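## Task

Take the foam block sitting on the low shelf and set it completely inside the middle tote; the front tote is the one closest to the bench's open edge. The totes and the cartons beneath the bench must not be shifted or rotated, the robot must not tip over or finish leaning, and the block has to stay in place without the robot holding it.

## Robot and tools

ROBOT. A simulated Hello Robot Stretch 4, about 1.6 m tall, with one arm. It has an omni-wheel base (rim within 0.23 m of the base origin), a lift that slides up a mast, an arm that telescopes forward, a three-joint wrist and a two-finger gripper. Loose objects may occasionally get nudged by something outside the robot.

FRAMES. Base frame: origin on the floor below the base centre, x ahead, y to the left, z up. hand_pose is reported in this frame and marks a point between the open fingertips; with all wrist joints at 0 its axes line up with the base frame. Its printed position can be somewhat off. The odometry frame is wherever the base frame was when the scene began.

execute_actions. Argument "actions": a list holding exactly one action, or empty to just read state and images. Optional "cameras": names among head_camera, head_left_camera, head_right_camera, wrist_camera, or "all" (omitted or null also means all; [] means none). An action contains "base", "joints" or both, plus optional "pace" and "contact_limits"; alternatively it is only {"end_of_arm": "enable_torque"}. All motions in one action begin at once.
- "base": exactly one relative command, an offset from where the base last measured itself. translate_m: metres, forward positive, -2 to 2. strafe_m: metres sideways without turning, left positive, -2 to 2. rotate_rad: radians turned in place, counter-clockwise (left) positive, -3.2 to 3.2.
- "joints": absolute targets by name, not offsets. lift_m 0 to 1.2 m; arm_m 0 to 0.55 m of extension; wrist_yaw_rad -1.134 to 4.276 (0 ahead, positive turns left, 3.14 folded back, above 3.4 the arm may obstruct); wrist_pitch_rad -1.117 to 4.259 (0 level, 1.57 pointing down); wrist_roll_rad -1.117 to 4.259 (0 keeps fingers level, positive turns clockwise viewed from behind); gripper_m -0.038 to 0.141, the fingertip gap in metres (negative values press the tips together). Out-of-range joint targets are clipped to the limit and reported; any other bad value or unknown key rejects the whole call with no motion.
- "pace": "slow", "default", "fast" or "max"; the base reaches 0.1/0.3/0.4/0.6 m/s and 1/2/3/4 rad/s respectively, reduced when the lift is above 0.2 m.
- "contact_limits": only arm_m, 0 (gentlest) to 0.75 (firmest), default 0.5; decides how hard an arm motion pushes before halting.
Joints or base left out of an action may still be pushing toward an earlier target without saying so.

wait: "seconds" 0 to 10; nothing new is commanded; returns the same state and images as an empty action.

zoom_image: "camera" plus "region" [x0, y0, x1, y1] in pixels of that camera's latest full image, origin top-left, no larger than 504 by 504.

finished_scene: "scene" is the number of the current scene. It ends that scene permanently once the last command has been held, reports success, and gives the next task. The goal must be met and remain so. Replying with no tool call ends everything.

RESULTS. base_status and joint_status describe how each motion of the last action finished: "done" (for the base, wheels turned the full amount even if slipping); "off_target" (stopped short, may still push); "contact_stop_at_<key>" (hit something; that part goes slack and a slack base may drift); "limit_stop_at_<name>"; "limit_stop_at_tilt" (lean over 6 degrees, lift, arm and wheels go limp until it levels); "limit_stop_at_own_body" (about to hit itself, often with pitch below -0.2 and roll below -0.4 or above 4; lift and arm may go slack); "torque_fault" (a wrist or gripper motor overloaded and went limp; send enable_torque). on_its_own lists things not commanded this call; "held at" is the held target, not the position. lidar_m: 12 distances in metres, 30-degree sectors starting straight ahead and going counter-clockwise (4th left, 7th behind, 10th right); "-" means nothing seen or closer than 0.25 m; it sees from about 0.15 m up and misses clear items and thin legs. wrist_depth_mm: 7 by 7 grid of median depths, 100 to 2000 mm, read from the top left. base_odometry counts wheel turns only; if turned_by_wheels and turned_by_imu differ by over about 0.1 rad, the base likely slipped or bumped something. base_tilt is in degrees, forward and right positive, with a fixed bias up to about 1.5. motor_effort is percent of maximum, positive toward higher joint values, peak in brackets; for wheel_0, wheel_1, wheel_2 positive turns the base right. A loaded level gripper shifts pitch effort away from 0.

GRIPPING. Command a gap smaller than the object to grasp; smaller squeezes harder and pulls the object toward the wrist. Neither gripper_m nor "done" proves a grasp; at commands of 0 or above, a firm hold shows in gripper effort. Tips stuck on a surface: raise the lift.

CAMERAS. head_camera (420x560, pinhole) sits atop the mast facing ahead and down; turn the base to look around. head_left_camera and head_right_camera (420x672 fisheyes) beside it look steeper and show the base and arm. wrist_camera (616x392) looks along the fingers, tips near the bottom of the image. Calibration lines give K and T_world_to_cam (base frame to camera, OpenCV style); actual values may be slightly off, more so for the wrist camera.

START AND CAUTIONS. To unfold the wrist, send lift_m 0.4 with wrist_yaw_rad 0 together. Avoid driving or turning with over 1 kg held and arm_m beyond 0.2, especially at fast paces, and avoid sustained pushes with a high gripper, since the robot can topple. Do not drop, slam or shove objects hard, and do not bump the totes or cartons.

Each tool is called after "Call:" by a JSON object that holds its "fn" and its "kwargs", one argument or row to a line.

## Session

Call:
{"fn": "execute_actions", "kwargs": {
  "actions": []
}}

Scene clock: 0.00 s.
base_odometry: x=+0.000 y=+0.000 heading=+0.000 (m, m, rad; odometry frame)
turned_by_wheels: +0.000 (rad since the last result)
turned_by_imu: +0.000 (rad since the last result)
base_tilt: forward=+0.3 right=-0.6 (deg)
lidar_m: 1.35 1.61 2.39 2.42 0.98 0.81 0.82 0.99 1.87 1.67 1.95 1.34
base_status: not commanded
joint_positions: lift_m=+0.232 arm_m=-0.002 wrist_yaw_rad=+3.097 wrist_pitch_rad=-0.005 wrist_roll_rad=+0.011 gripper_m=+0.057
joint_status: not commanded
motor_effort: lift_m=+17 arm_m=-1 wrist_yaw_rad=-1 wrist_pitch_rad=-6 wrist_roll_rad=-1 gripper_m=-2 wheel_0=+0 wheel_1=-1 wheel_2=+1 (%)
hand_pose: x=-0.1149 y=+0.1003 z=+0.4120 quat_wxyz=(+0.022, +0.003, +0.006, +1.000) (m; base frame)
wrist_depth_mm: - 143 1708 1008 917 866 820 / - 133 1025 976 931 878 820 / - 121 167 991 931 866 809 / - 135 208 991 931 878 820 / 141 1098 1060 991 931 866 831 / 1430 1182 1078 976 208 866 820 / 1042 1138 1008 1042 960 891 878
pictures: head_camera, head_left_camera, head_right_camera, wrist_camera
Images, in order (width x height): head_camera 420x560, head_left_camera 420x672, head_right_camera 420x672, wrist_camera 616x392.

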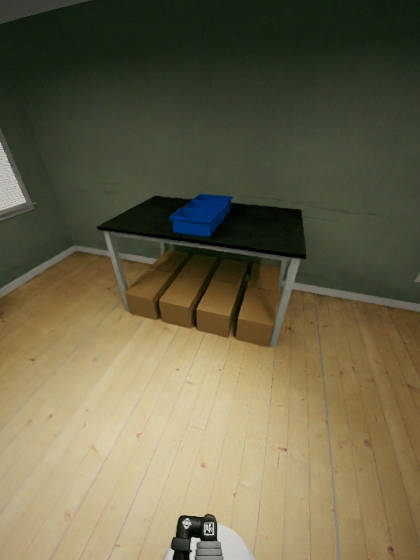

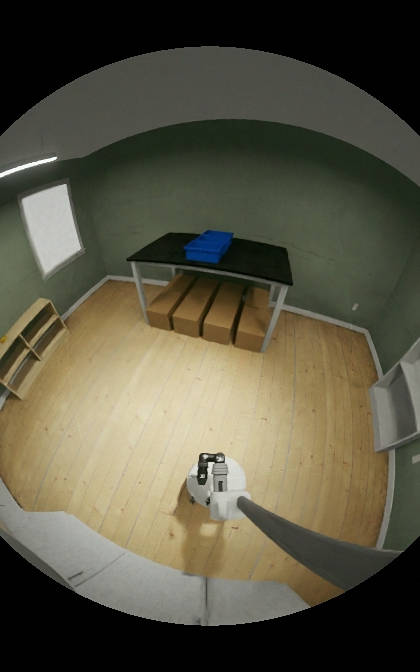

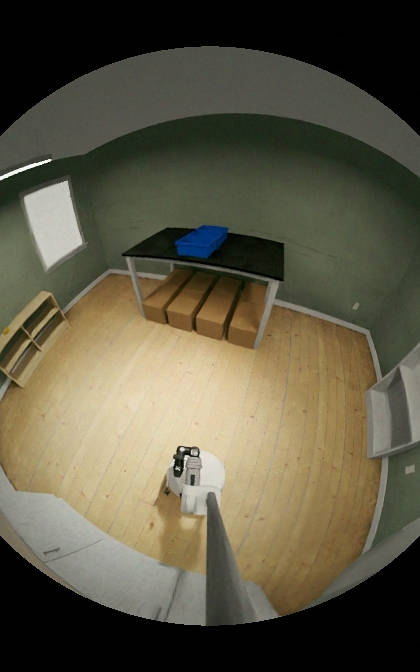

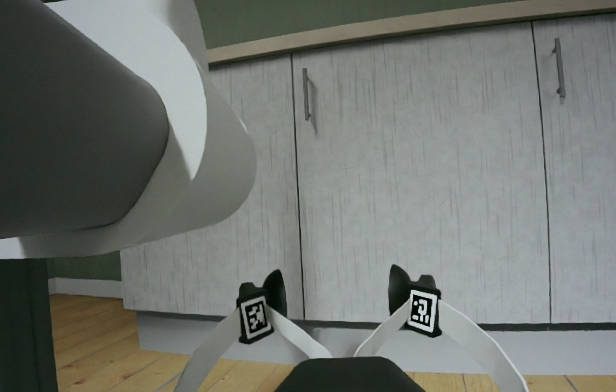

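Call:
{"fn": "execute_actions", "kwargs": {
  "actions": [
    {"base": {"rotate_rad": 1.3}, "joints": {"lift_m": 0.4, "wrist_yaw_rad": 0}}
  ],
  "cameras": ["head_camera", "head_left_camera"]
}}

Scene clock: 5.40 s.
base_odometry: x=+0.000 y=+0.000 heading=+1.299 (m, m, rad; odometry frame)
turned_by_wheels: +1.299 (rad since the last result)
turned_by_imu: +1.312 (rad since the last result)
base_tilt: forward=+0.3 right=-0.6 (deg)
lidar_m: 2.43 1.17 0.85 0.82 0.87 1.95 1.67 1.68 2.34 1.30 1.41 2.52
base_status: done
joint_positions: lift_m=+0.400 arm_m=-0.002 wrist_yaw_rad=+0.000 wrist_pitch_rad=-0.005 wrist_roll_rad=+0.011 gripper_m=+0.057
joint_status: all done
motor_effort: lift_m=+23(23) arm_m=-1(1) wrist_yaw_rad=-2(7) wrist_pitch_rad=-6(5) wrist_roll_rad=-1(1) gripper_m=-3(3) wheel_0=-3(4) wheel_1=-4(8) wheel_2=-5(11) (%)
hand_pose: x=+0.4579 y=-0.0873 z=+0.5792 quat_wxyz=(+1.000, +0.006, -0.002, +0.000) (m; base frame)
wrist_depth_mm: - - - - - - - / - - - - - - - / - - - - - - - / - - - - - - - / - - - - - - - / 1921 - - 1921 208 1921 1863 / 1576 1537 1336 1430 1397 1255 1336
pictures: head_camera, head_left_camera
Images, in order (width x height): head_camera 420x560, head_left_camera 420x672.

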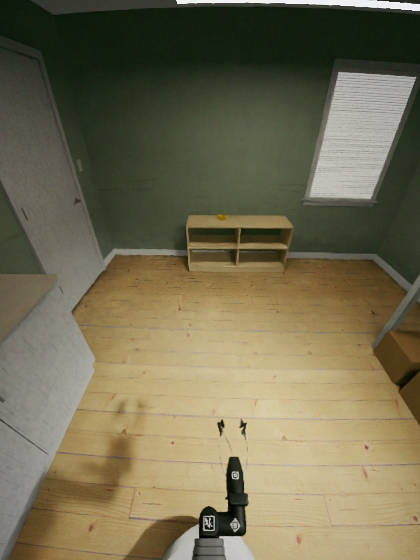

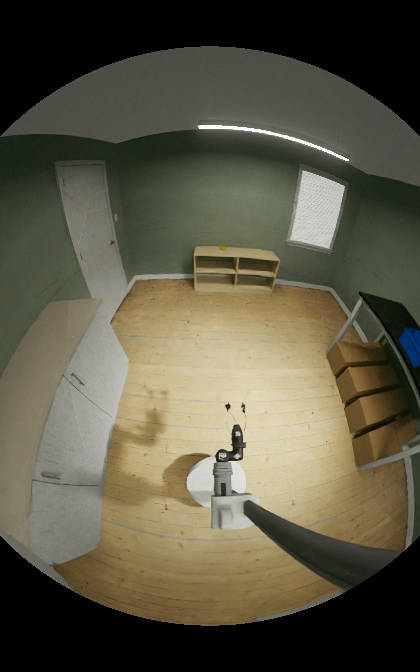

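Call:
{"fn": "execute_actions", "kwargs": {
  "actions": [
    {"base": {"translate_m": 1.6}, "joints": {"lift_m": 0.6, "gripper_m": 0.13}, "pace": "fast"}
  ],
  "cameras": ["head_camera", "wrist_camera"]
}}

Scene clock: 13.87 s.
base_odometry: x=+0.429 y=+1.541 heading=+1.299 (m, m, rad; odometry frame)
turned_by_wheels: +0.000 (rad since the last result)
turned_by_imu: -0.003 (rad since the last result)
base_tilt: forward=+0.3 right=-0.6 (deg)
lidar_m: 0.81 0.87 1.45 1.39 0.98 1.13 3.30 1.94 1.41 1.44 1.19 0.87
base_status: done
joint_positions: lift_m=+0.600 arm_m=-0.002 wrist_yaw_rad=+0.000 wrist_pitch_rad=-0.005 wrist_roll_rad=+0.011 gripper_m=+0.130
joint_status: all done
motor_effort: lift_m=+22(24) arm_m=-1(1) wrist_yaw_rad=-1(2) wrist_pitch_rad=-6(5) wrist_roll_rad=-1(1) gripper_m=+1(3) wheel_0=+1(6) wheel_1=+2(7) wheel_2=+0(15) (%)
hand_pose: x=+0.4579 y=-0.0874 z=+0.7793 quat_wxyz=(+1.000, +0.006, -0.002, +0.000) (m; base frame)
wrist_depth_mm: 1060 1060 1042 1025 1008 991 976 / 1060 1042 1025 1008 991 991 960 / 1060 1060 1025 1025 1008 976 960 / 1060 1042 1025 1008 991 976 960 / 1060 1042 1025 1008 991 976 960 / 1060 1042 202 759 732 193 654 / 1060 676 1025 597 715 640 976
pictures: head_camera, wrist_camera
camera_calibration (this result's frames):
wrist_camera: T_world_to_cam=[[0.0418073, -0.998272, -0.041292, -0.0625881], [0.0271333, 0.0424473, -0.99873, 0.831379], [0.998757, 0.0406339, 0.028861, -0.251601], [0, 0, 0, 1]] pos_world=[0.231347, -0.0875462, 0.835]
Images, in order (width x height): head_camera 420x560, wrist_camera 616x392.

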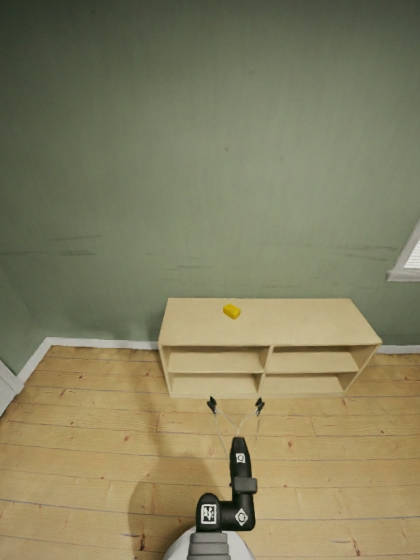

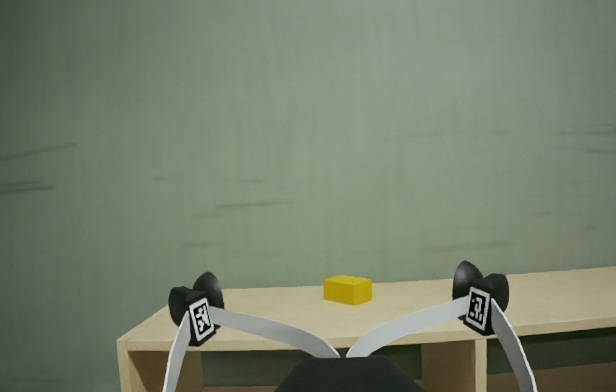

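Call:
{"fn": "zoom_image", "kwargs": {
  "camera": "head_camera",
  "region": [180, 280, 290, 350]
}}

Region (180, 280, 290, 350) of head_camera's 420x560 image, scaled by 4.582, with more detail than that image has; it fills the top 321 rows of this view, and the rest is white.

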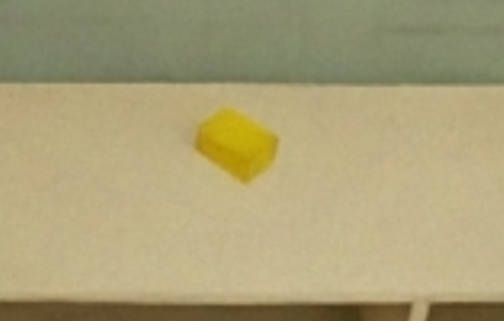

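Call:
{"fn": "execute_actions", "kwargs": {
  "actions": [
    {"base": {"translate_m": 0.35}, "joints": {"lift_m": 0.85, "wrist_pitch_rad": 1.57, "wrist_roll_rad": -0.89}}
  ],
  "cameras": ["head_camera", "wrist_camera"]
}}

Scene clock: 38.87 s.
base_odometry: x=+0.523 y=+1.878 heading=+1.299 (m, m, rad; odometry frame)
turned_by_wheels: +0.000 (rad since the last result)
turned_by_imu: +0.000 (rad since the last result)
base_tilt: forward=+0.3 right=-0.6 (deg)
lidar_m: 0.45 0.48 1.31 1.37 1.29 1.23 3.72 2.00 1.53 2.30 0.68 0.47
base_status: done
joint_positions: lift_m=+0.850 arm_m=-0.002 wrist_yaw_rad=+0.000 wrist_pitch_rad=+1.570 wrist_roll_rad=-0.890 gripper_m=+0.130
joint_status: all done
motor_effort: lift_m=+23(24) arm_m=-1(1) wrist_yaw_rad=+0(0) wrist_pitch_rad=+2(7) wrist_roll_rad=-2(6) gripper_m=-4(1) wheel_0=+2(6) wheel_1=+3(6) wheel_2=-3(13) (%)
hand_pose: x=+0.1697 y=-0.0874 z=+0.7393 quat_wxyz=(+0.639, -0.304, +0.638, +0.304) (m; base frame)
wrist_depth_mm: 1008 991 991 976 750 603 477 / 1025 1008 976 976 878 603 603 / 1008 976 976 976 960 866 597 / 1008 1008 759 759 960 878 603 / 991 1008 750 750 960 946 854 / 991 1008 202 759 946 193 917 / 1025 1008 580 976 946 946 917
pictures: head_camera, wrist_camera
camera_calibration (this result's frames):
wrist_camera: T_world_to_cam=[[0.756824, -0.652353, -0.0406462, -0.143796], [-0.653429, -0.756637, -0.0230451, 0.123588], [-0.0157209, 0.0440005, -0.998908, 0.969664], [0, 0, 0, 1]] pos_world=[0.204828, -0.0429605, 0.965609]
Images, in order (width x height): head_camera 420x560, wrist_camera 616x392.

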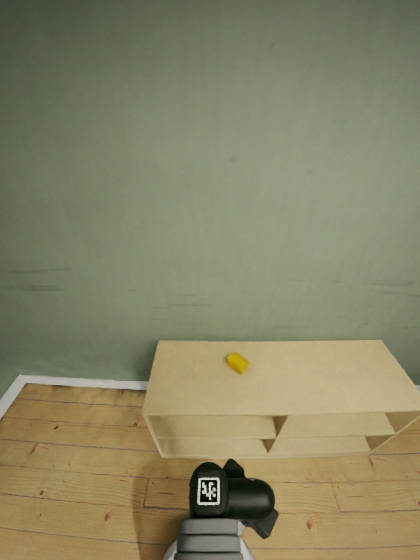

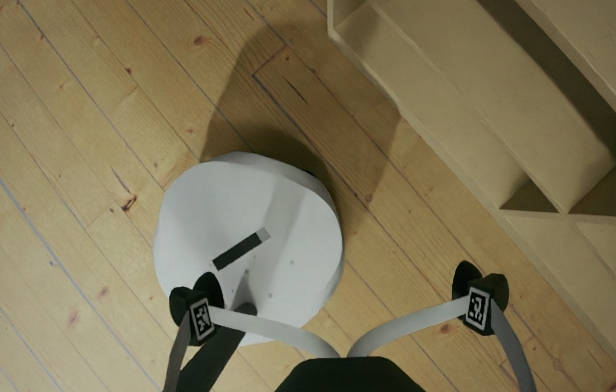

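Call:
{"fn": "execute_actions", "kwargs": {
  "actions": [
    {"base": {"strafe_m": -0.046}, "joints": {"lift_m": 0.88, "arm_m": 0.5}}
  ],
  "cameras": ["head_camera", "wrist_camera"]
}}

Scene clock: 46.27 s.
base_odometry: x=+0.567 y=+1.866 heading=+1.299 (m, m, rad; odometry frame)
turned_by_wheels: +0.000 (rad since the last result)
turned_by_imu: +0.001 (rad since the last result)
base_tilt: forward=+0.3 right=-0.6 (deg)
lidar_m: 0.47 0.50 1.29 1.43 1.35 1.24 3.71 1.91 1.50 2.28 0.67 0.52
base_status: done
joint_positions: lift_m=+0.880 arm_m=+0.499 wrist_yaw_rad=+0.000 wrist_pitch_rad=+1.570 wrist_roll_rad=-0.890 gripper_m=+0.130
joint_status: all done
motor_effort: lift_m=+23(26) arm_m=+4(4) wrist_yaw_rad=-1(0) wrist_pitch_rad=+1(2) wrist_roll_rad=-1(2) gripper_m=-2(1) wheel_0=+0(7) wheel_1=+0(11) wheel_2=+0(2) (%)
hand_pose: x=+0.6705 y=-0.0874 z=+0.7693 quat_wxyz=(+0.639, -0.305, +0.638, +0.304) (m; base frame)
wrist_depth_mm: 399 394 389 384 394 297 239 / 399 397 389 382 379 355 274 / 399 394 387 382 377 379 322 / 1025 397 387 384 375 373 384 / 1060 394 387 379 334 370 368 / 1042 820 202 382 375 193 364 / 809 809 387 377 373 370 366
pictures: head_camera, wrist_camera
camera_calibration (this result's frames):
wrist_camera: T_world_to_cam=[[0.757217, -0.651889, -0.0407777, -0.52171], [-0.652969, -0.757037, -0.0229312, 0.451081], [-0.0159216, 0.0439904, -0.998905, 1.00764], [0, 0, 0, 1]] pos_world=[0.705633, -0.0429388, 0.99561]
Images, in order (width x height): head_camera 420x560, wrist_camera 616x392.

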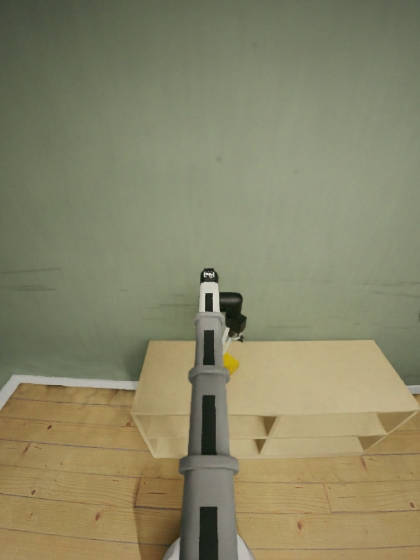

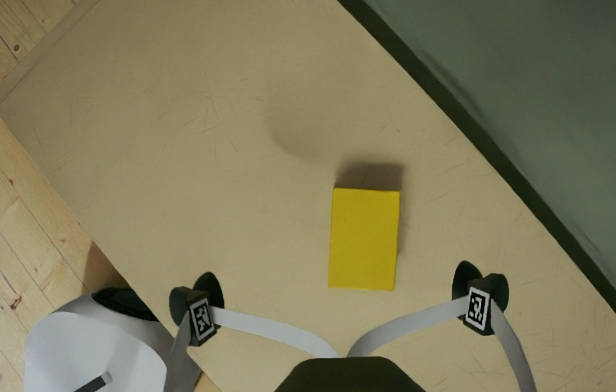

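Call:
{"fn": "execute_actions", "kwargs": {
  "actions": [
    {"joints": {"arm_m": 0.54}}
  ],
  "cameras": []
}}

Call:
{"fn": "execute_actions", "kwargs": {
  "actions": [
    {"joints": {"lift_m": 0.76}}
  ],
  "cameras": ["wrist_camera", "head_camera"]
}}

Scene clock: 60.93 s.
base_odometry: x=+0.567 y=+1.866 heading=+1.299 (m, m, rad; odometry frame)
turned_by_wheels: +0.000 (rad since the last result)
turned_by_imu: +0.001 (rad since the last result)
base_tilt: forward=+0.4 right=-0.6 (deg)
lidar_m: 0.46 0.50 1.29 1.42 1.30 1.27 3.69 1.88 1.50 2.28 0.68 0.49
base_status: not commanded
joint_positions: lift_m=+0.880 arm_m=+0.539 wrist_yaw_rad=+0.000 wrist_pitch_rad=+1.570 wrist_roll_rad=-0.890 gripper_m=+0.130
joint_status: all done
motor_effort: lift_m=+23(24) arm_m=+4(0) wrist_yaw_rad=-1(1) wrist_pitch_rad=+0(0) wrist_roll_rad=-1(1) gripper_m=+0(0) wheel_0=+0(0) wheel_1=+0(0) wheel_2=+0(0) (%)
hand_pose: x=+0.7105 y=-0.0874 z=+0.7693 quat_wxyz=(+0.639, -0.305, +0.638, +0.304) (m; base frame)
wrist_depth_mm: 399 397 392 384 340 232 - / 399 394 389 384 397 276 216 / 399 394 389 382 377 343 256 / 399 397 389 382 377 377 307 / 1042 392 387 336 375 373 382 / 1042 394 202 377 373 194 368 / 820 798 384 379 375 370 366
pictures: none
No camera images: the call's "cameras" was empty. Leave "cameras" out to get every camera's image.

Scene clock: 62.47 s.
base_odometry: x=+0.567 y=+1.866 heading=+1.299 (m, m, rad; odometry frame)
turned_by_wheels: +0.000 (rad since the last result)
turned_by_imu: +0.000 (rad since the last result)
base_tilt: forward=+0.4 right=-0.6 (deg)
lidar_m: 0.44 0.49 1.30 1.43 1.32 1.28 3.71 1.90 1.52 2.27 0.67 0.45
base_status: not commanded
joint_positions: lift_m=+0.760 arm_m=+0.539 wrist_yaw_rad=+0.000 wrist_pitch_rad=+1.570 wrist_roll_rad=-0.890 gripper_m=+0.130
joint_status: all done
motor_effort: lift_m=+13(18) arm_m=+4(4) wrist_yaw_rad=-1(1) wrist_pitch_rad=+0(0) wrist_roll_rad=-1(1) gripper_m=+2(1) wheel_0=+0(0) wheel_1=+0(1) wheel_2=+0(0) (%)
hand_pose: x=+0.7105 y=-0.0874 z=+0.6501 quat_wxyz=(+0.639, -0.305, +0.638, +0.304) (m; base frame)
wrist_depth_mm: 274 271 267 264 297 233 - / 274 271 267 263 259 272 216 / 274 270 266 262 258 278 256 / 274 270 266 262 258 255 300 / 274 270 265 216 256 254 252 / 274 270 202 216 215 193 252 / 273 270 264 215 256 254 252
pictures: head_camera, wrist_camera
camera_calibration (this result's frames):
wrist_camera: T_world_to_cam=[[0.75714, -0.651976, -0.0408256, -0.556768], [-0.653057, -0.756962, -0.0228898, 0.474499], [-0.0159798, 0.0439923, -0.998904, 0.889271], [0, 0, 0, 1]] pos_world=[0.745637, -0.0429429, 0.876427]
Images, in order (width x height): head_camera 420x560, wrist_camera 616x392.

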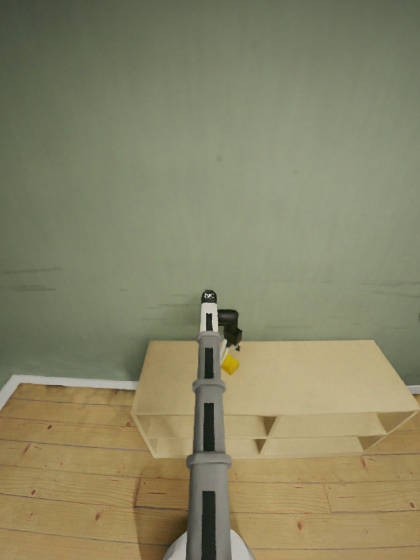

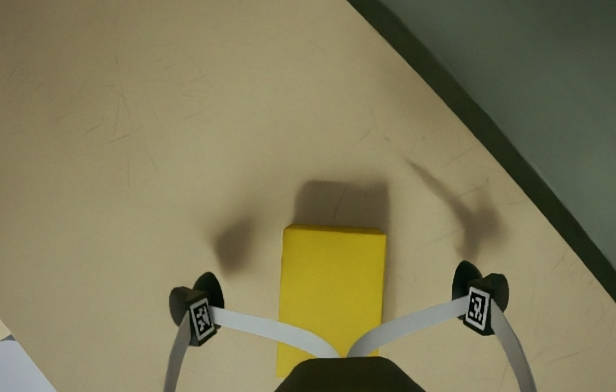

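Call:
{"fn": "execute_actions", "kwargs": {
  "actions": [
    {"joints": {"lift_m": 0.748}}
  ],
  "cameras": []
}}

Call:
{"fn": "execute_actions", "kwargs": {
  "actions": [
    {"joints": {"gripper_m": 0.02}}
  ],
  "cameras": ["wrist_camera"]
}}

Call:
{"fn": "execute_actions", "kwargs": {
  "actions": [
    {"joints": {"lift_m": 0.9}}
  ],
  "cameras": ["wrist_camera", "head_camera"]
}}

Scene clock: 66.97 s.
base_odometry: x=+0.567 y=+1.866 heading=+1.299 (m, m, rad; odometry frame)
turned_by_wheels: +0.000 (rad since the last result)
turned_by_imu: +0.001 (rad since the last result)
base_tilt: forward=+0.3 right=-0.6 (deg)
lidar_m: 0.46 0.48 1.29 1.42 1.30 1.29 3.70 1.89 1.51 2.28 0.68 0.49
base_status: not commanded
joint_positions: lift_m=+0.748 arm_m=+0.539 wrist_yaw_rad=+0.000 wrist_pitch_rad=+1.570 wrist_roll_rad=-0.890 gripper_m=+0.130
joint_status: all done
motor_effort: lift_m=+13(13) arm_m=+4(4) wrist_yaw_rad=-1(1) wrist_pitch_rad=+0(1) wrist_roll_rad=+0(1) gripper_m=+0(2) wheel_0=+0(0) wheel_1=+0(0) wheel_2=+0(0) (%)
hand_pose: x=+0.7105 y=-0.0874 z=+0.6381 quat_wxyz=(+0.639, -0.305, +0.638, +0.304) (m; base frame)
wrist_depth_mm: 263 258 255 250 287 232 - / 262 258 254 251 247 268 216 / 262 258 254 250 247 245 256 / 262 257 254 250 247 243 294 / 262 257 254 206 245 243 239 / 260 258 202 204 203 193 240 / 262 257 252 204 245 243 239
pictures: none
No camera images: the call's "cameras" was empty. Leave "cameras" out to get every camera's image.

Scene clock: 68.97 s.
base_odometry: x=+0.567 y=+1.866 heading=+1.299 (m, m, rad; odometry frame)
turned_by_wheels: +0.000 (rad since the last result)
turned_by_imu: +0.000 (rad since the last result)
base_tilt: forward=+0.4 right=-0.6 (deg)
lidar_m: 0.45 0.48 1.31 1.42 1.27 1.27 3.72 1.88 1.49 2.28 0.68 0.48
base_status: not commanded
joint_positions: lift_m=+0.748 arm_m=+0.539 wrist_yaw_rad=+0.000 wrist_pitch_rad=+1.570 wrist_roll_rad=-0.890 gripper_m=+0.020
joint_status: all done
motor_effort: lift_m=+13(13) arm_m=+4(4) wrist_yaw_rad=-1(1) wrist_pitch_rad=+0(1) wrist_roll_rad=-1(1) gripper_m=-18(17) wheel_0=+0(0) wheel_1=+0(0) wheel_2=-1(0) (%)
hand_pose: x=+0.7105 y=-0.0874 z=+0.6381 quat_wxyz=(+0.639, -0.305, +0.638, +0.304) (m; base frame)
wrist_depth_mm: 263 258 254 251 281 233 - / 262 258 254 251 248 268 216 / 260 258 253 250 247 245 255 / 260 257 254 250 247 244 294 / 262 257 254 193 229 243 240 / 260 257 252 193 190 241 239 / 262 257 251 191 218 243 239
pictures: wrist_camera
camera_calibration (this result's frames):
wrist_camera: T_world_to_cam=[[0.757138, -0.651976, -0.0408613, -0.557225], [-0.653059, -0.756962, -0.022859, 0.474197], [-0.0160269, 0.0439923, -0.998903, 0.877314], [0, 0, 0, 1]] pos_world=[0.745635, -0.0429429, 0.864423]
Images, in order (width x height): wrist_camera 616x392.

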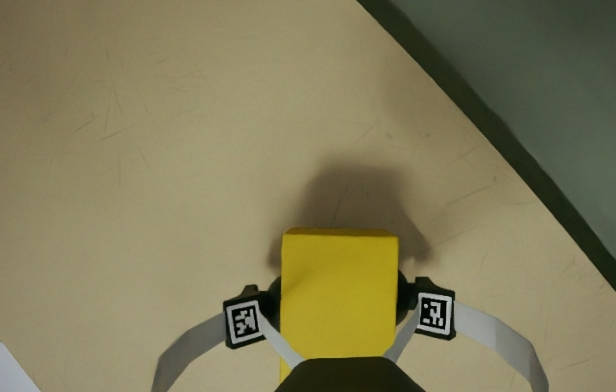

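Scene clock: 70.67 s.
base_odometry: x=+0.567 y=+1.866 heading=+1.299 (m, m, rad; odometry frame)
turned_by_wheels: +0.000 (rad since the last result)
turned_by_imu: +0.000 (rad since the last result)
base_tilt: forward=+0.4 right=-0.6 (deg)
lidar_m: 0.47 0.48 1.28 1.44 1.32 1.27 3.75 1.89 1.50 2.28 0.66 0.47
base_status: not commanded
joint_positions: lift_m=+0.900 arm_m=+0.539 wrist_yaw_rad=+0.000 wrist_pitch_rad=+1.570 wrist_roll_rad=-0.890 gripper_m=+0.020
joint_status: all done
motor_effort: lift_m=+23(23) arm_m=+4(4) wrist_yaw_rad=-1(1) wrist_pitch_rad=+0(0) wrist_roll_rad=-1(1) gripper_m=-16(19) wheel_0=+1(0) wheel_1=+0(1) wheel_2=+0(0) (%)
hand_pose: x=+0.7105 y=-0.0874 z=+0.7893 quat_wxyz=(+0.639, -0.305, +0.638, +0.304) (m; base frame)
wrist_depth_mm: 1078 415 410 407 340 233 - / 421 415 407 404 410 277 216 / 421 413 407 402 399 343 256 / 421 415 407 402 397 394 306 / 1060 413 407 193 229 392 387 / 1060 413 404 192 190 389 387 / 842 820 404 191 291 389 387
pictures: head_camera, wrist_camera
camera_calibration (this result's frames):
wrist_camera: T_world_to_cam=[[0.757138, -0.651976, -0.0408613, -0.55105], [-0.653058, -0.756962, -0.022859, 0.477654], [-0.016027, 0.0439923, -0.998903, 1.02831], [0, 0, 0, 1]] pos_world=[0.745638, -0.0429429, 1.01558]
Images, in order (width x height): head_camera 420x560, wrist_camera 616x392.

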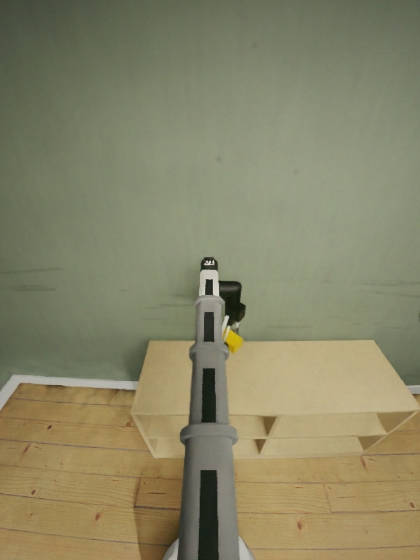

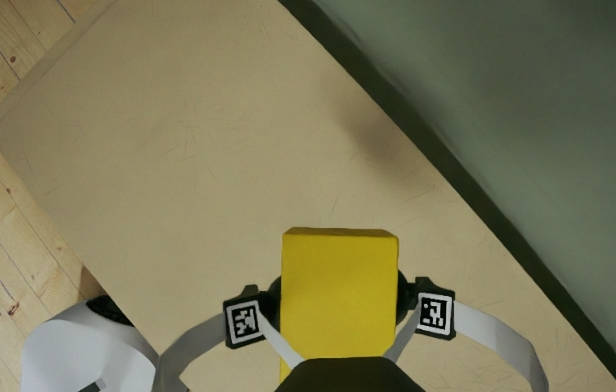

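Call:
{"fn": "execute_actions", "kwargs": {
  "actions": [
    {"base": {"translate_m": -1.37}, "joints": {"arm_m": 0.05, "wrist_roll_rad": 0}, "pace": "fast"}
  ],
  "cameras": []
}}

Call:
{"fn": "execute_actions", "kwargs": {
  "actions": [
    {"base": {"rotate_rad": -1.57}, "joints": {"lift_m": 1.2}}
  ],
  "cameras": ["wrist_camera", "head_camera", "head_left_camera"]
}}

Scene clock: 81.97 s.
base_odometry: x=+0.200 y=+0.546 heading=+1.299 (m, m, rad; odometry frame)
turned_by_wheels: +0.000 (rad since the last result)
turned_by_imu: +0.005 (rad since the last result)
base_tilt: forward=+0.4 right=-0.6 (deg)
lidar_m: 1.82 2.02 0.89 0.83 0.90 1.29 2.23 2.34 1.33 1.26 1.37 1.90
base_status: done
joint_positions: lift_m=+0.900 arm_m=+0.051 wrist_yaw_rad=+0.000 wrist_pitch_rad=+1.570 wrist_roll_rad=+0.000 gripper_m=+0.020
joint_status: all done
motor_effort: lift_m=+23(24) arm_m=-4(2) wrist_yaw_rad=+0(2) wrist_pitch_rad=+0(1) wrist_roll_rad=+0(5) gripper_m=-18(19) wheel_0=-1(5) wheel_1=-3(7) wheel_2=+2(14) (%)
hand_pose: x=+0.2217 y=-0.0874 z=+0.7894 quat_wxyz=(+0.707, +0.000, +0.707, +0.000) (m; base frame)
wrist_depth_mm: 1060 1042 1042 1008 1008 991 976 / 1078 1042 1025 1025 1008 991 976 / 1060 1042 1025 1025 1008 1008 991 / 1042 1042 1042 1008 1008 976 991 / 1060 1042 1025 193 229 976 976 / 1060 1060 809 192 190 991 976 / 1060 1042 809 191 597 991 976
pictures: none
No camera images: the call's "cameras" was empty. Leave "cameras" out to get every camera's image.

Scene clock: 84.27 s.
base_odometry: x=+0.200 y=+0.546 heading=-0.270 (m, m, rad; odometry frame)
turned_by_wheels: -1.569 (rad since the last result)
turned_by_imu: -1.583 (rad since the last result)
base_tilt: forward=+0.3 right=-0.6 (deg)
lidar_m: 1.29 1.38 1.90 1.83 2.09 0.88 0.84 0.91 1.26 2.22 2.31 1.37
base_status: done
joint_positions: lift_m=+1.200 arm_m=+0.051 wrist_yaw_rad=+0.000 wrist_pitch_rad=+1.570 wrist_roll_rad=+0.000 gripper_m=+0.020
joint_status: all done
motor_effort: lift_m=+24(23) arm_m=-4(4) wrist_yaw_rad=-1(1) wrist_pitch_rad=+0(1) wrist_roll_rad=+0(0) gripper_m=-15(19) wheel_0=+2(5) wheel_1=+1(10) wheel_2=+4(10) (%)
hand_pose: x=+0.2218 y=-0.0874 z=+1.0893 quat_wxyz=(+0.707, +0.000, +0.707, +0.000) (m; base frame)
wrist_depth_mm: 1366 1308 1366 1336 1308 1281 1281 / 1366 1336 1366 1336 1308 1308 1281 / 1366 1397 1336 1308 1308 1281 1281 / 1397 1366 1336 1308 1308 1308 1281 / 1366 1366 1336 193 229 1281 1281 / 1397 1366 1336 192 190 1281 1281 / 1366 1366 1308 191 741 1281 1281
pictures: head_camera, head_left_camera, wrist_camera
camera_calibration (this result's frames):
wrist_camera: T_world_to_cam=[[-0.0298343, -0.998689, -0.0415969, -0.0237403], [-0.999262, 0.0308072, -0.0229472, 0.311099], [0.0241986, 0.0408816, -0.998871, 1.31093], [0, 0, 0, 1]] pos_world=[0.278438, -0.0868861, 1.3156]
Images, in order (width x height): head_camera 420x560, head_left_camera 420x672, wrist_camera 616x392.

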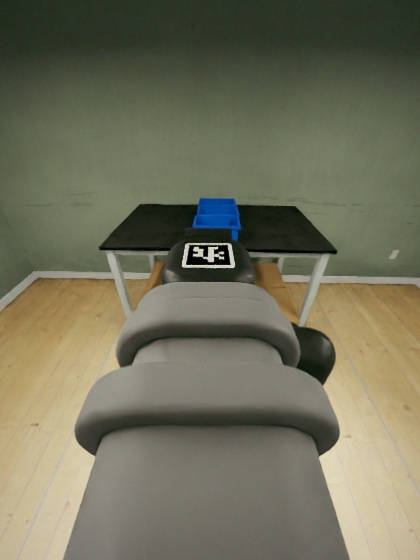

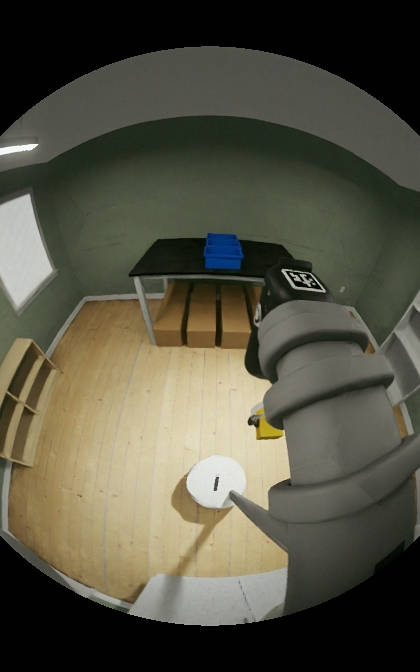

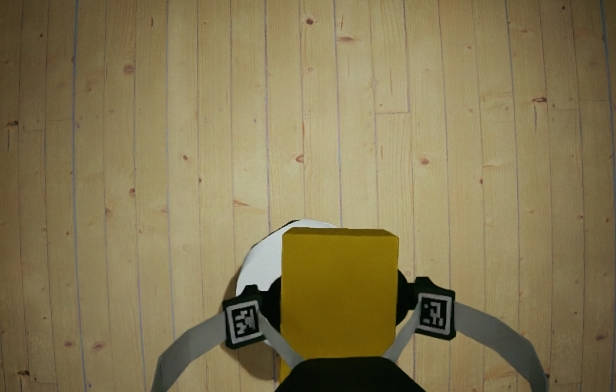

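Call:
{"fn": "execute_actions", "kwargs": {
  "actions": [
    {"base": {"translate_m": 0.85}}
  ],
  "cameras": ["wrist_camera", "head_camera", "head_left_camera", "head_right_camera"]
}}

Scene clock: 94.77 s.
base_odometry: x=+1.019 y=+0.320 heading=-0.270 (m, m, rad; odometry frame)
turned_by_wheels: +0.000 (rad since the last result)
turned_by_imu: -0.001 (rad since the last result)
base_tilt: forward=+0.4 right=-0.7 (deg)
lidar_m: 0.46 0.49 0.68 1.84 1.90 2.45 1.75 1.80 2.57 2.20 0.65 0.47
base_status: done
joint_positions: lift_m=+1.200 arm_m=+0.051 wrist_yaw_rad=+0.000 wrist_pitch_rad=+1.570 wrist_roll_rad=+0.000 gripper_m=+0.020
joint_status: not commanded
motor_effort: lift_m=+23(24) arm_m=-4(4) wrist_yaw_rad=-1(1) wrist_pitch_rad=-1(0) wrist_roll_rad=-1(0) gripper_m=-18(22) wheel_0=+1(10) wheel_1=+3(7) wheel_2=-3(12) (%)
hand_pose: x=+0.2218 y=-0.0874 z=+1.0894 quat_wxyz=(+0.707, +0.000, +0.707, +0.000) (m; base frame)
wrist_depth_mm: 418 413 732 732 1042 1025 1281 / 1397 1078 1042 1060 1060 1025 1025 / 1366 1160 1281 1308 1308 1281 1281 / 1366 1366 1336 1336 1308 1308 1255 / 1397 1336 1336 193 229 1281 1255 / 1366 1366 1336 191 190 1281 1281 / 1366 1336 1336 191 750 1308 1281
pictures: head_camera, head_left_camera, head_right_camera, wrist_camera
camera_calibration (this result's frames):
wrist_camera: T_world_to_cam=[[-0.0298154, -0.998689, -0.0415984, -0.0237407], [-0.999261, 0.0307904, -0.0229964, 0.31115], [0.0242471, 0.040882, -0.99887, 1.31097], [0, 0, 0, 1]] pos_world=[0.278425, -0.0868851, 1.31566]
Images, in order (width x height): head_camera 420x560, head_left_camera 420x672, head_right_camera 420x672, wrist_camera 616x392.

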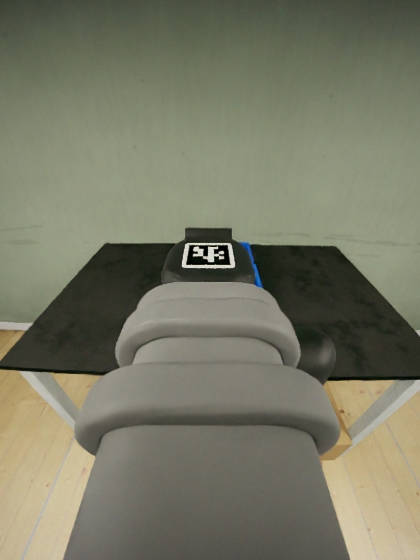

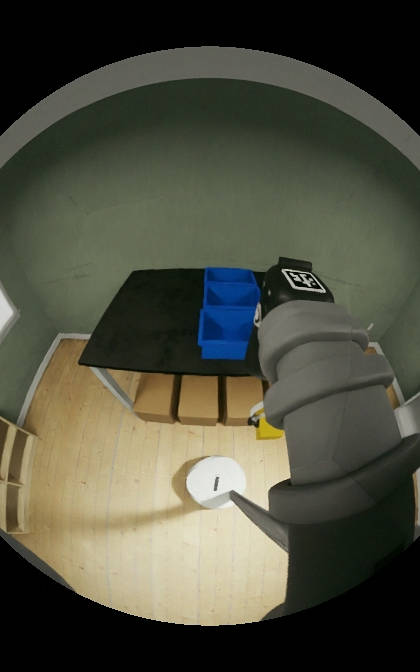

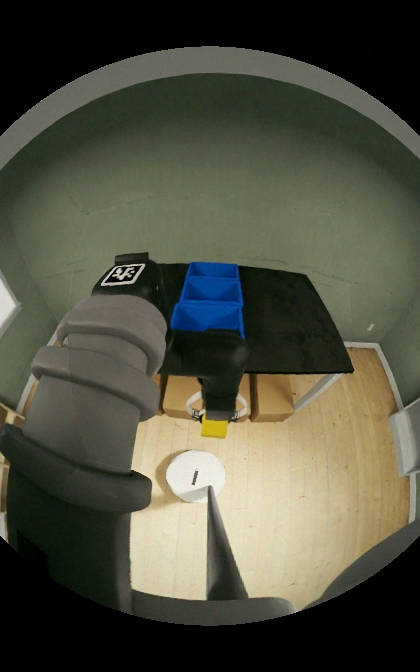

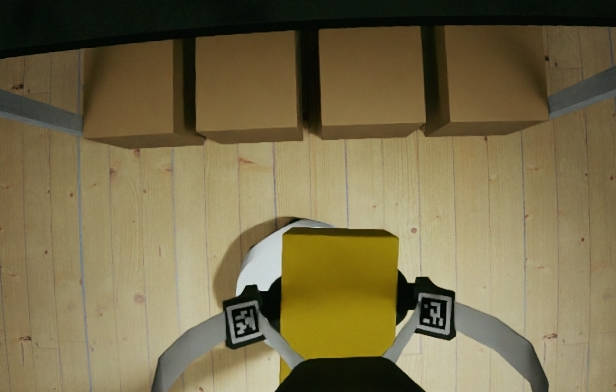

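Call:
{"fn": "zoom_image", "kwargs": {
  "camera": "head_left_camera",
  "region": [130, 250, 290, 390]
}}

Call:
{"fn": "zoom_image", "kwargs": {
  "camera": "head_right_camera",
  "region": [140, 250, 300, 390]
}}

Region (130, 250, 290, 390) of head_left_camera's 420x672 image, scaled by 3.150, with more detail than that image has; it fills the top 441 rows of this view, and the rest is white.

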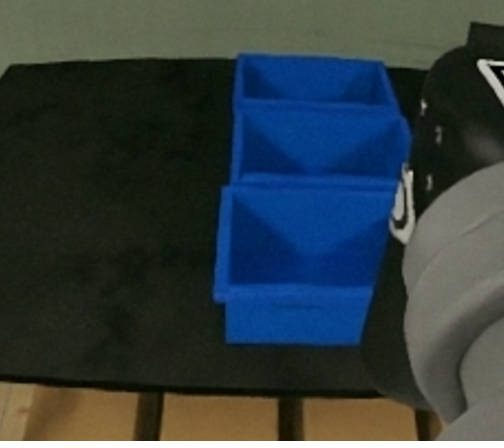

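Region (140, 250, 300, 390) of head_right_camera's 420x672 image, scaled by 3.150, with more detail than that image has; it fills the top 441 rows of this view, and the rest is white.

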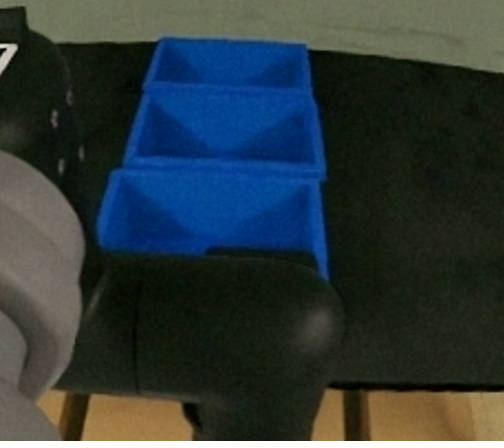

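Call:
{"fn": "execute_actions", "kwargs": {
  "actions": [
    {"base": {"translate_m": 0.19}, "joints": {"arm_m": 0.3}}
  ],
  "cameras": ["wrist_camera", "head_left_camera", "head_right_camera"]
}}

Scene clock: 119.53 s.
base_odometry: x=+1.202 y=+0.269 heading=-0.270 (m, m, rad; odometry frame)
turned_by_wheels: +0.000 (rad since the last result)
turned_by_imu: +0.001 (rad since the last result)
base_tilt: forward=+0.4 right=-0.6 (deg)
lidar_m: 0.26 0.28 0.43 1.84 1.94 2.62 1.94 2.03 2.31 2.20 0.37 0.27
base_status: done
joint_positions: lift_m=+1.200 arm_m=+0.299 wrist_yaw_rad=+0.000 wrist_pitch_rad=+1.570 wrist_roll_rad=+0.000 gripper_m=+0.020
joint_status: all done
motor_effort: lift_m=+23(23) arm_m=+4(6) wrist_yaw_rad=-1(1) wrist_pitch_rad=+0(1) wrist_roll_rad=+0(0) gripper_m=-16(16) wheel_0=+1(5) wheel_1=+2(7) wheel_2=-2(13) (%)
hand_pose: x=+0.4705 y=-0.0874 z=+1.0894 quat_wxyz=(+0.707, +0.000, +0.707, +0.000) (m; base frame)
wrist_depth_mm: 415 332 399 392 389 387 384 / 413 332 402 397 392 317 387 / 415 289 402 392 389 384 384 / 413 377 397 394 384 387 382 / 413 324 402 193 229 384 384 / 413 336 399 191 190 273 384 / 413 309 357 191 266 273 384
pictures: head_left_camera, head_right_camera, wrist_camera
camera_calibration (this result's frames):
wrist_camera: T_world_to_cam=[[-0.0296306, -0.998695, -0.0416042, -0.0164056], [-0.999262, 0.0306135, -0.0231908, 0.559899], [0.0244342, 0.0408863, -0.998865, 1.30485], [0, 0, 0, 1]] pos_world=[0.527117, -0.0868751, 1.31567]
Images, in order (width x height): head_left_camera 420x672, head_right_camera 420x672, wrist_camera 616x392.

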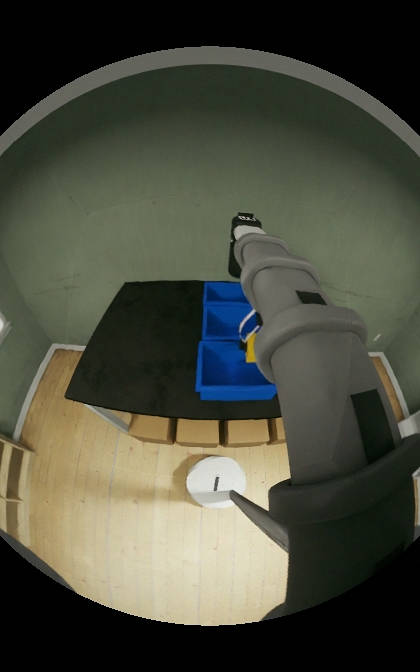

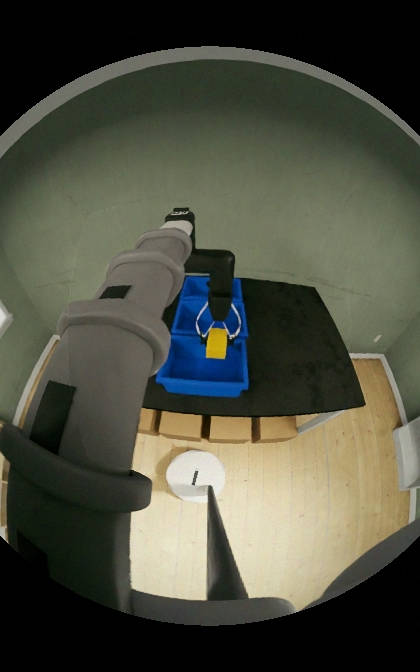

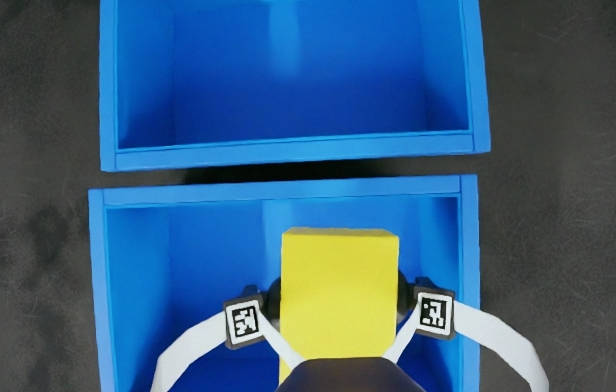

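Call:
{"fn": "execute_actions", "kwargs": {
  "actions": [
    {"base": {"strafe_m": 0.03}, "joints": {"arm_m": 0.51}}
  ],
  "cameras": ["wrist_camera", "head_right_camera"]
}}

Scene clock: 124.30 s.
base_odometry: x=+1.210 y=+0.298 heading=-0.270 (m, m, rad; odometry frame)
turned_by_wheels: +0.000 (rad since the last result)
turned_by_imu: +0.001 (rad since the last result)
base_tilt: forward=+0.4 right=-0.5 (deg)
lidar_m: 0.25 0.26 0.38 1.81 1.89 2.65 1.92 2.01 2.33 2.26 0.37 0.27
base_status: done
joint_positions: lift_m=+1.200 arm_m=+0.509 wrist_yaw_rad=+0.000 wrist_pitch_rad=+1.570 wrist_roll_rad=+0.000 gripper_m=+0.020
joint_status: all done
motor_effort: lift_m=+23(23) arm_m=+4(3) wrist_yaw_rad=-1(1) wrist_pitch_rad=-2(0) wrist_roll_rad=+0(1) gripper_m=-18(20) wheel_0=+0(11) wheel_1=-1(10) wheel_2=+0(0) (%)
hand_pose: x=+0.6805 y=-0.0874 z=+1.0894 quat_wxyz=(+0.707, +0.000, +0.707, +0.000) (m; base frame)
wrist_depth_mm: 415 407 399 394 392 325 384 / 413 407 397 397 389 306 384 / 413 410 347 394 392 309 382 / 415 407 362 392 389 279 382 / 415 407 399 193 229 330 382 / 410 410 315 192 191 268 382 / 413 407 345 191 257 319 384
pictures: head_right_camera, wrist_camera
camera_calibration (this result's frames):
wrist_camera: T_world_to_cam=[[-0.0296871, -0.998693, -0.041602, -0.0101487], [-0.999262, 0.030667, -0.0231182, 0.769611], [0.0243638, 0.040885, -0.998867, 1.29977], [0, 0, 0, 1]] pos_world=[0.737075, -0.0868781, 1.31566]
Images, in order (width x height): head_right_camera 420x672, wrist_camera 616x392.

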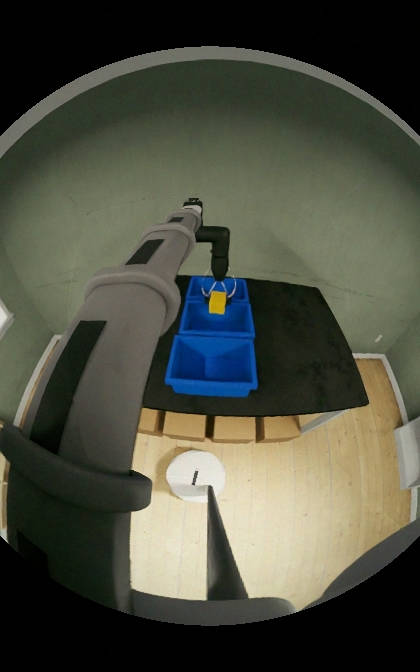

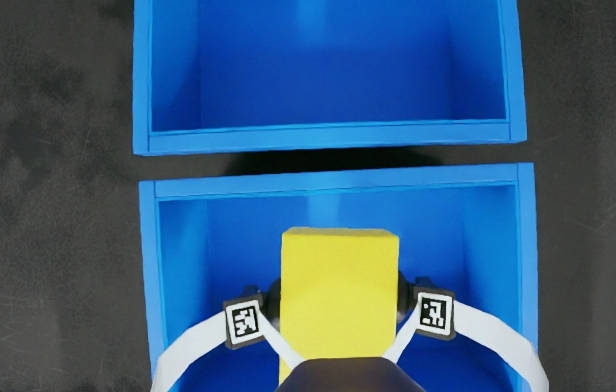

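Call:
{"fn": "execute_actions", "kwargs": {
  "actions": [
    {"joints": {"arm_m": 0.49}}
  ],
  "cameras": []
}}

Call:
{"fn": "execute_actions", "kwargs": {
  "actions": [
    {"joints": {"lift_m": 1.065}}
  ],
  "cameras": ["wrist_camera", "head_right_camera"]
}}

Scene clock: 135.70 s.
base_odometry: x=+1.210 y=+0.298 heading=-0.270 (m, m, rad; odometry frame)
turned_by_wheels: +0.000 (rad since the last result)
turned_by_imu: +0.001 (rad since the last result)
base_tilt: forward=+0.4 right=-0.5 (deg)
lidar_m: 0.25 0.26 0.42 1.79 1.91 2.65 1.90 1.99 2.34 2.25 0.37 0.26
base_status: not commanded
joint_positions: lift_m=+1.200 arm_m=+0.491 wrist_yaw_rad=+0.000 wrist_pitch_rad=+1.570 wrist_roll_rad=+0.000 gripper_m=+0.020
joint_status: all done
motor_effort: lift_m=+23(23) arm_m=-4(3) wrist_yaw_rad=-1(2) wrist_pitch_rad=+0(0) wrist_roll_rad=+0(1) gripper_m=-20(17) wheel_0=+0(0) wheel_1=-1(1) wheel_2=+0(0) (%)
hand_pose: x=+0.6619 y=-0.0874 z=+1.0894 quat_wxyz=(+0.707, +0.000, +0.707, +0.000) (m; base frame)
wrist_depth_mm: 413 410 397 394 392 324 382 / 415 410 399 394 392 273 382 / 413 407 291 278 276 277 387 / 413 407 399 392 392 327 382 / 413 410 399 193 229 330 384 / 413 407 317 192 190 268 382 / 413 407 309 191 240 286 387
pictures: none
No camera images: the call's "cameras" was empty. Leave "cameras" out to get every camera's image.

Scene clock: 137.33 s.
base_odometry: x=+1.210 y=+0.298 heading=-0.270 (m, m, rad; odometry frame)
turned_by_wheels: +0.000 (rad since the last result)
turned_by_imu: +0.000 (rad since the last result)
base_tilt: forward=+0.3 right=-0.6 (deg)
lidar_m: 0.26 0.29 0.42 1.83 1.90 2.66 1.92 1.99 2.33 2.24 0.40 0.29
base_status: not commanded
joint_positions: lift_m=+1.065 arm_m=+0.491 wrist_yaw_rad=+0.000 wrist_pitch_rad=+1.570 wrist_roll_rad=+0.000 gripper_m=+0.020
joint_status: all done
motor_effort: lift_m=+13(22) arm_m=-4(4) wrist_yaw_rad=-1(1) wrist_pitch_rad=-1(1) wrist_roll_rad=+0(0) gripper_m=-17(18) wheel_0=+0(0) wheel_1=-1(1) wheel_2=+0(0) (%)
hand_pose: x=+0.6618 y=-0.0874 z=+0.9551 quat_wxyz=(+0.707, +0.000, +0.707, +0.000) (m; base frame)
wrist_depth_mm: 149 146 144 143 141 139 - / 164 213 206 209 211 156 210 / 149 147 145 143 148 158 187 / 171 243 263 260 257 254 227 / 169 240 264 193 229 253 229 / 166 236 263 192 190 251 229 / 163 214 262 191 223 253 -
pictures: head_right_camera, wrist_camera
camera_calibration (this result's frames):
wrist_camera: T_world_to_cam=[[-0.0298144, -0.998689, -0.0416012, -0.0162011], [-0.999259, 0.0307932, -0.0230902, 0.747896], [0.0243409, 0.0408819, -0.998867, 1.16617], [0, 0, 0, 1]] pos_world=[0.718473, -0.0868853, 1.18145]
Images, in order (width x height): head_right_camera 420x672, wrist_camera 616x392.

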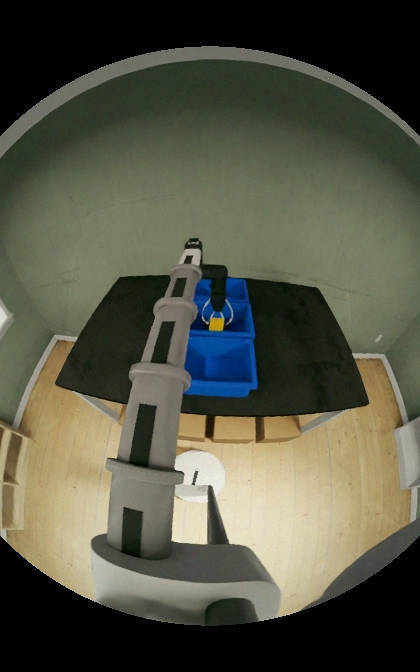

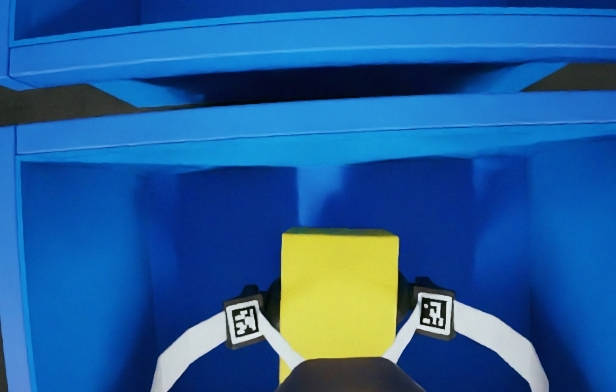

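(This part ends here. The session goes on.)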